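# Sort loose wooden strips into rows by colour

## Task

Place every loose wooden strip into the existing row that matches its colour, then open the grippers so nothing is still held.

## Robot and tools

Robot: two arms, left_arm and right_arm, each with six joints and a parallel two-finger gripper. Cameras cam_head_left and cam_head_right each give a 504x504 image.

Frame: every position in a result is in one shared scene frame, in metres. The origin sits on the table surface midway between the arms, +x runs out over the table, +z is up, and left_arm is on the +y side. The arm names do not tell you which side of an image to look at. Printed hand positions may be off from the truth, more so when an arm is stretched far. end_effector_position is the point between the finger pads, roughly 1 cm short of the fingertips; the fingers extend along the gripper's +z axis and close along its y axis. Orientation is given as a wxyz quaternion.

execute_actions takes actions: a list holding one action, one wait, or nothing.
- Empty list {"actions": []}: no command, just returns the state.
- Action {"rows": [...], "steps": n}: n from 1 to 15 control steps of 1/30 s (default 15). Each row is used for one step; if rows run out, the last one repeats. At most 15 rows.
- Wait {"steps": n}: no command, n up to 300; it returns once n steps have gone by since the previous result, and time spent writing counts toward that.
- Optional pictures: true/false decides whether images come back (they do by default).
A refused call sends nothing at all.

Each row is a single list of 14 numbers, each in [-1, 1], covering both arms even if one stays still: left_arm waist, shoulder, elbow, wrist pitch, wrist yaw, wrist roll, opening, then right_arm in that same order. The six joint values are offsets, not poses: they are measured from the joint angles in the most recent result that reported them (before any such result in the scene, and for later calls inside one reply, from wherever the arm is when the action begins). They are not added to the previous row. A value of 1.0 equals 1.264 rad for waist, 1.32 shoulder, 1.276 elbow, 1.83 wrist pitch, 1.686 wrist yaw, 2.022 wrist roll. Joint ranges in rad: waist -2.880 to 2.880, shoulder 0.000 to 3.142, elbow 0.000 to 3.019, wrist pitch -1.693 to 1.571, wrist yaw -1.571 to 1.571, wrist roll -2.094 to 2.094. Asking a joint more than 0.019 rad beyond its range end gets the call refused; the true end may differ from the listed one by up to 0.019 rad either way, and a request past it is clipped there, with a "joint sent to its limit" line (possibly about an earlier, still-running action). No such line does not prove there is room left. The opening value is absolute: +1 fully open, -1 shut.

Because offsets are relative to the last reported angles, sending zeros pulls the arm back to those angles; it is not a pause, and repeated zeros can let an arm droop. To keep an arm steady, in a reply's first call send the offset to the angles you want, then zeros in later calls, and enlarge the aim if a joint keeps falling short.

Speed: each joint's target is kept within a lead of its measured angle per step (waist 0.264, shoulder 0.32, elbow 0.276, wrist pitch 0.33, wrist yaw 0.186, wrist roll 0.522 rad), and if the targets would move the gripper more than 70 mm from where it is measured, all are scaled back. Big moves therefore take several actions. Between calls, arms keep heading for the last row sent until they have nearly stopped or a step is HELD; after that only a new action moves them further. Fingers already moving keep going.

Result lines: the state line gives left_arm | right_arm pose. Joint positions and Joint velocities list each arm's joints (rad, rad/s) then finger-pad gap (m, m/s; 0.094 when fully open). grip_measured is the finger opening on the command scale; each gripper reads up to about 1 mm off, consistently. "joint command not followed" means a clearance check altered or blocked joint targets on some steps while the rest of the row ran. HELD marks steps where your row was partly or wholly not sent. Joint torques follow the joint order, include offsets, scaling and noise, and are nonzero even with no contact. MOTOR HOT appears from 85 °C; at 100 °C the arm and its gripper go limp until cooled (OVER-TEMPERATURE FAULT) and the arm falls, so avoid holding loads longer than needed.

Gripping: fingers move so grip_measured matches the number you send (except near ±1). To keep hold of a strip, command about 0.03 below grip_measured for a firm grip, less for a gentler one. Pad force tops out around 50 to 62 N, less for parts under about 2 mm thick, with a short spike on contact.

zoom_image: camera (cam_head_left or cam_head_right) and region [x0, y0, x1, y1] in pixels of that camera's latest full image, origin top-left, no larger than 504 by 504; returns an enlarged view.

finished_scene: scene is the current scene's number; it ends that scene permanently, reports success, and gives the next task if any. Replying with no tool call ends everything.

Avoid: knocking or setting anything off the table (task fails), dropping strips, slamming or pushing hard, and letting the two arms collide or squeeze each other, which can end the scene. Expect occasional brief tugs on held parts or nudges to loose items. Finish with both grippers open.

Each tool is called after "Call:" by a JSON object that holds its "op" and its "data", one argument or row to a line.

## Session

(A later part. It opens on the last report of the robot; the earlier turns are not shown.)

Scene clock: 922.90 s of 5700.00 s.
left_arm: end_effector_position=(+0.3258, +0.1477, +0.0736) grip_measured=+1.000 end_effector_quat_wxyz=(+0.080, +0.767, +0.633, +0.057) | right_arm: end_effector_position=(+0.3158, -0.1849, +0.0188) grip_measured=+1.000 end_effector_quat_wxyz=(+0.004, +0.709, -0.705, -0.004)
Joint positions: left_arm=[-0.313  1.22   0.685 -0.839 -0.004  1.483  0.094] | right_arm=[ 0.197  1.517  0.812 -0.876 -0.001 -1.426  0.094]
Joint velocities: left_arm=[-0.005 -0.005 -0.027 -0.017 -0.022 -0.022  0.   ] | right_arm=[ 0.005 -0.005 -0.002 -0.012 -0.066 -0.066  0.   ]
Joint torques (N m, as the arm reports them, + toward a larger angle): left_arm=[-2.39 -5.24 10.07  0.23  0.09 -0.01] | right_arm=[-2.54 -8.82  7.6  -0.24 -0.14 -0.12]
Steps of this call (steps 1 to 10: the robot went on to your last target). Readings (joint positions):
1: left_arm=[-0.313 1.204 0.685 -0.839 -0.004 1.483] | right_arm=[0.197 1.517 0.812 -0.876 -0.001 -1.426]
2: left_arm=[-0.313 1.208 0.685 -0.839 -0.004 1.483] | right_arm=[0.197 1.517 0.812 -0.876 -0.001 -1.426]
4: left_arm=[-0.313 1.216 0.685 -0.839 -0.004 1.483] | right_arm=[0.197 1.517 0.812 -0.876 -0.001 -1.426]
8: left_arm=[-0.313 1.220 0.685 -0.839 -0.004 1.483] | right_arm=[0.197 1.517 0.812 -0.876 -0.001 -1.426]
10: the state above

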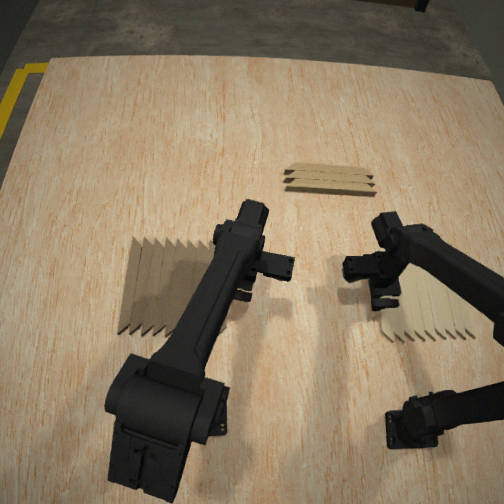

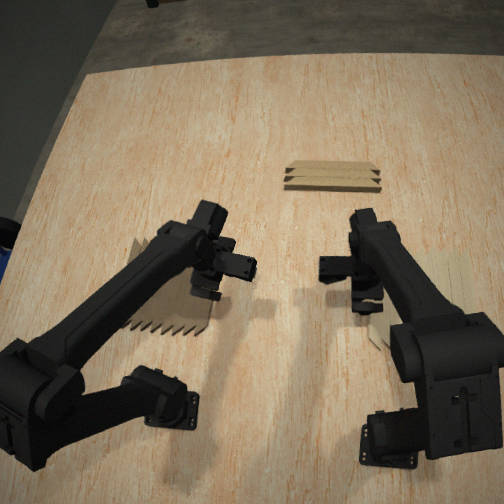

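Call:
{"op": "execute_actions", "data": {
  "actions": [
    {"rows": [[0,-0.2,0,0,0,0,1,0.03,0,0,0,0,0,1],[0,-0.2,0,0,0,0,1,0.03,0,0,0,0,0,1],[0,-0.2,0,0,0,0,1,0.03,0,0,0,0,0,1],[0,-0.2,0,0,0,0,1,0.03,0,0,0,0,0,1],[0,-0.2,0,0,0,0,1,0.03,0,0,0,0,0,1],[0.5,-0.2,0,0,0,0,1,0.03,-0.35,0,0,0,0,1],[1.0,-0.2,0,0,0,0,1,0.03,-0.35,0,0,0,0,1],[1.0,-0.2,0,0,0,0,1,0.03,-0.35,0,0,0,0,1],[1.0,-0.2,0,0,0,0,1,0.03,-0.35,0,0,0,0,1],[1.0,-0.2,0,0,0,0,1,0.03,-0.35,0,0,0,0,1],[1.0,-0.2,0,0,0,0,1,0.03,-0.35,0,0,0,0,1],[1.0,-0.2,0,0,0,0,1,0.03,-0.35,0,0,0,0,1],[1.0,-0.2,0,0,0,0,1,-1.0,-0.35,0,0,0,0,1]], "steps": 15}
  ],
  "pictures": false
}}

Call:
{"op": "execute_actions", "data": {
  "actions": [
    {"steps": 30}
  ]
}}

Scene clock: 939.80 s of 5700.00 s.
left_arm: end_effector_position=(+0.3052, +0.3853, +0.1534) grip_measured=+1.000 end_effector_quat_wxyz=(+0.127, +0.479, +0.848, +0.187) | right_arm: end_effector_position=(+0.3286, -0.2094, +0.1851) grip_measured=+1.000 end_effector_quat_wxyz=(-0.184, +0.665, -0.710, +0.142)
Joint positions: left_arm=[ 0.421  0.95   0.675 -0.839 -0.003  1.483  0.094] | right_arm=[ 0.122  1.027  0.802 -0.876 -0.01  -1.426  0.094]
Joint velocities: left_arm=[ 2.525  0.112 -0.002 -0.002 -0.037  0.022  0.   ] | right_arm=[-1.871 -0.933  0.002 -0.007  0.022 -0.051  0.   ]
Joint torques (N m, as the arm reports them, + toward a larger angle): left_arm=[-1.52 -3.96 11.76  0.66  0.02 -0.04] | right_arm=[-5.69  3.57 11.6   0.67  0.16  0.01]
Steps of this call (steps 1 to 30: the robot went on to your last target; steps 31 to 90: nothing new was sent; then 13.40 s passed at rest; steps 91 to 105: all 15 steps of this action). Readings (joint positions):
91: left_arm=[-0.313 1.204 0.685 -0.839 -0.004 1.483] | right_arm=[0.199 1.517 0.812 -0.876 -0.001 -1.426]
92: left_arm=[-0.313 1.167 0.678 -0.839 -0.004 1.483] | right_arm=[0.204 1.517 0.812 -0.876 -0.001 -1.426]
94: left_arm=[-0.313 1.056 0.674 -0.839 -0.004 1.483] | right_arm=[0.217 1.517 0.812 -0.876 -0.001 -1.426]
98: left_arm=[-0.172 0.913 0.675 -0.839 0.006 1.483] | right_arm=[0.230 1.430 0.801 -0.876 -0.001 -1.426]
105: the state above

Scene clock: 940.80 s of 5700.00 s.
left_arm: end_effector_position=(+0.1860, +0.5192, +0.1521) grip_measured=+1.000 end_effector_quat_wxyz=(+0.070, +0.233, +0.946, +0.213) | right_arm: end_effector_position=(+0.1248, -0.5704, +0.1715) grip_measured=+1.000 end_effector_quat_wxyz=(+0.063, -0.152, +0.965, -0.204)
Joint positions: left_arm=[ 0.965  0.955  0.675 -0.839 -0.007  1.483  0.094] | right_arm=[-1.069  1.066  0.802 -0.876 -0.    -1.426  0.094]
Joint velocities: left_arm=[-0.024 -0.005  0.012 -0.017 -0.066 -0.037  0.   ] | right_arm=[-0.005 -0.005 -0.002  0.012 -0.022 -0.081  0.   ]
Joint torques (N m, as the arm reports them, + toward a larger angle): left_arm=[-2.4  -3.71 11.82  0.67  0.15 -0.04] | right_arm=[-2.37 -5.37 11.52  0.44 -0.19  0.03]
Steps of this call (steps 1 to 30: the robot went on to your last target). Readings (joint positions):
1: left_arm=[0.508 0.953 0.675 -0.839 -0.004 1.483] | right_arm=[0.053 1.003 0.802 -0.876 -0.009 -1.426]
2: left_arm=[0.596 0.955 0.675 -0.839 -0.004 1.483] | right_arm=[-0.021 0.993 0.802 -0.876 -0.008 -1.426]
4: left_arm=[0.770 0.955 0.675 -0.839 -0.004 1.483] | right_arm=[-0.175 0.999 0.802 -0.876 -0.006 -1.426]
8: left_arm=[0.979 0.955 0.675 -0.839 -0.011 1.483] | right_arm=[-0.490 1.045 0.802 -0.876 -0.003 -1.426]
30: the state above

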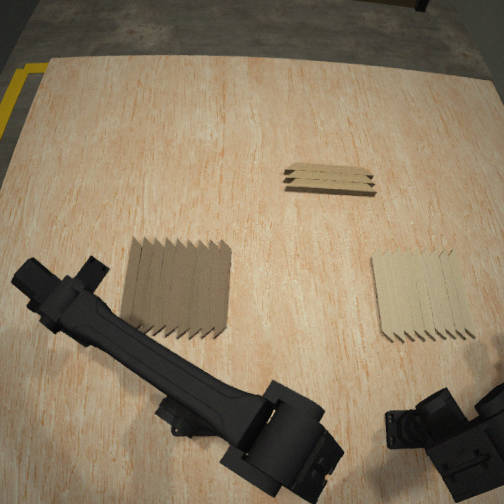

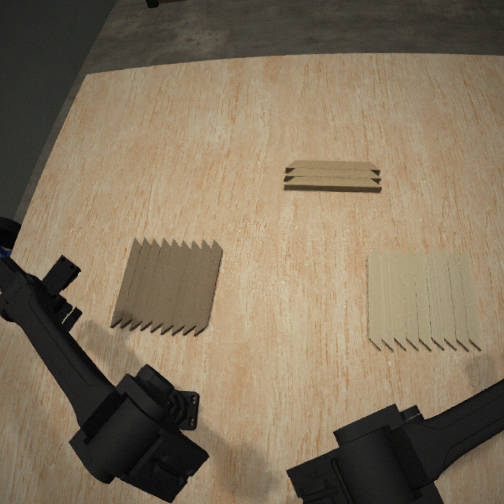

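Both strips are now aligned in their rows. Finishing scene 1.

Call:
{"op": "finished_scene", "data": {
  "scene": 1
}}

The scene is finished: the task was done.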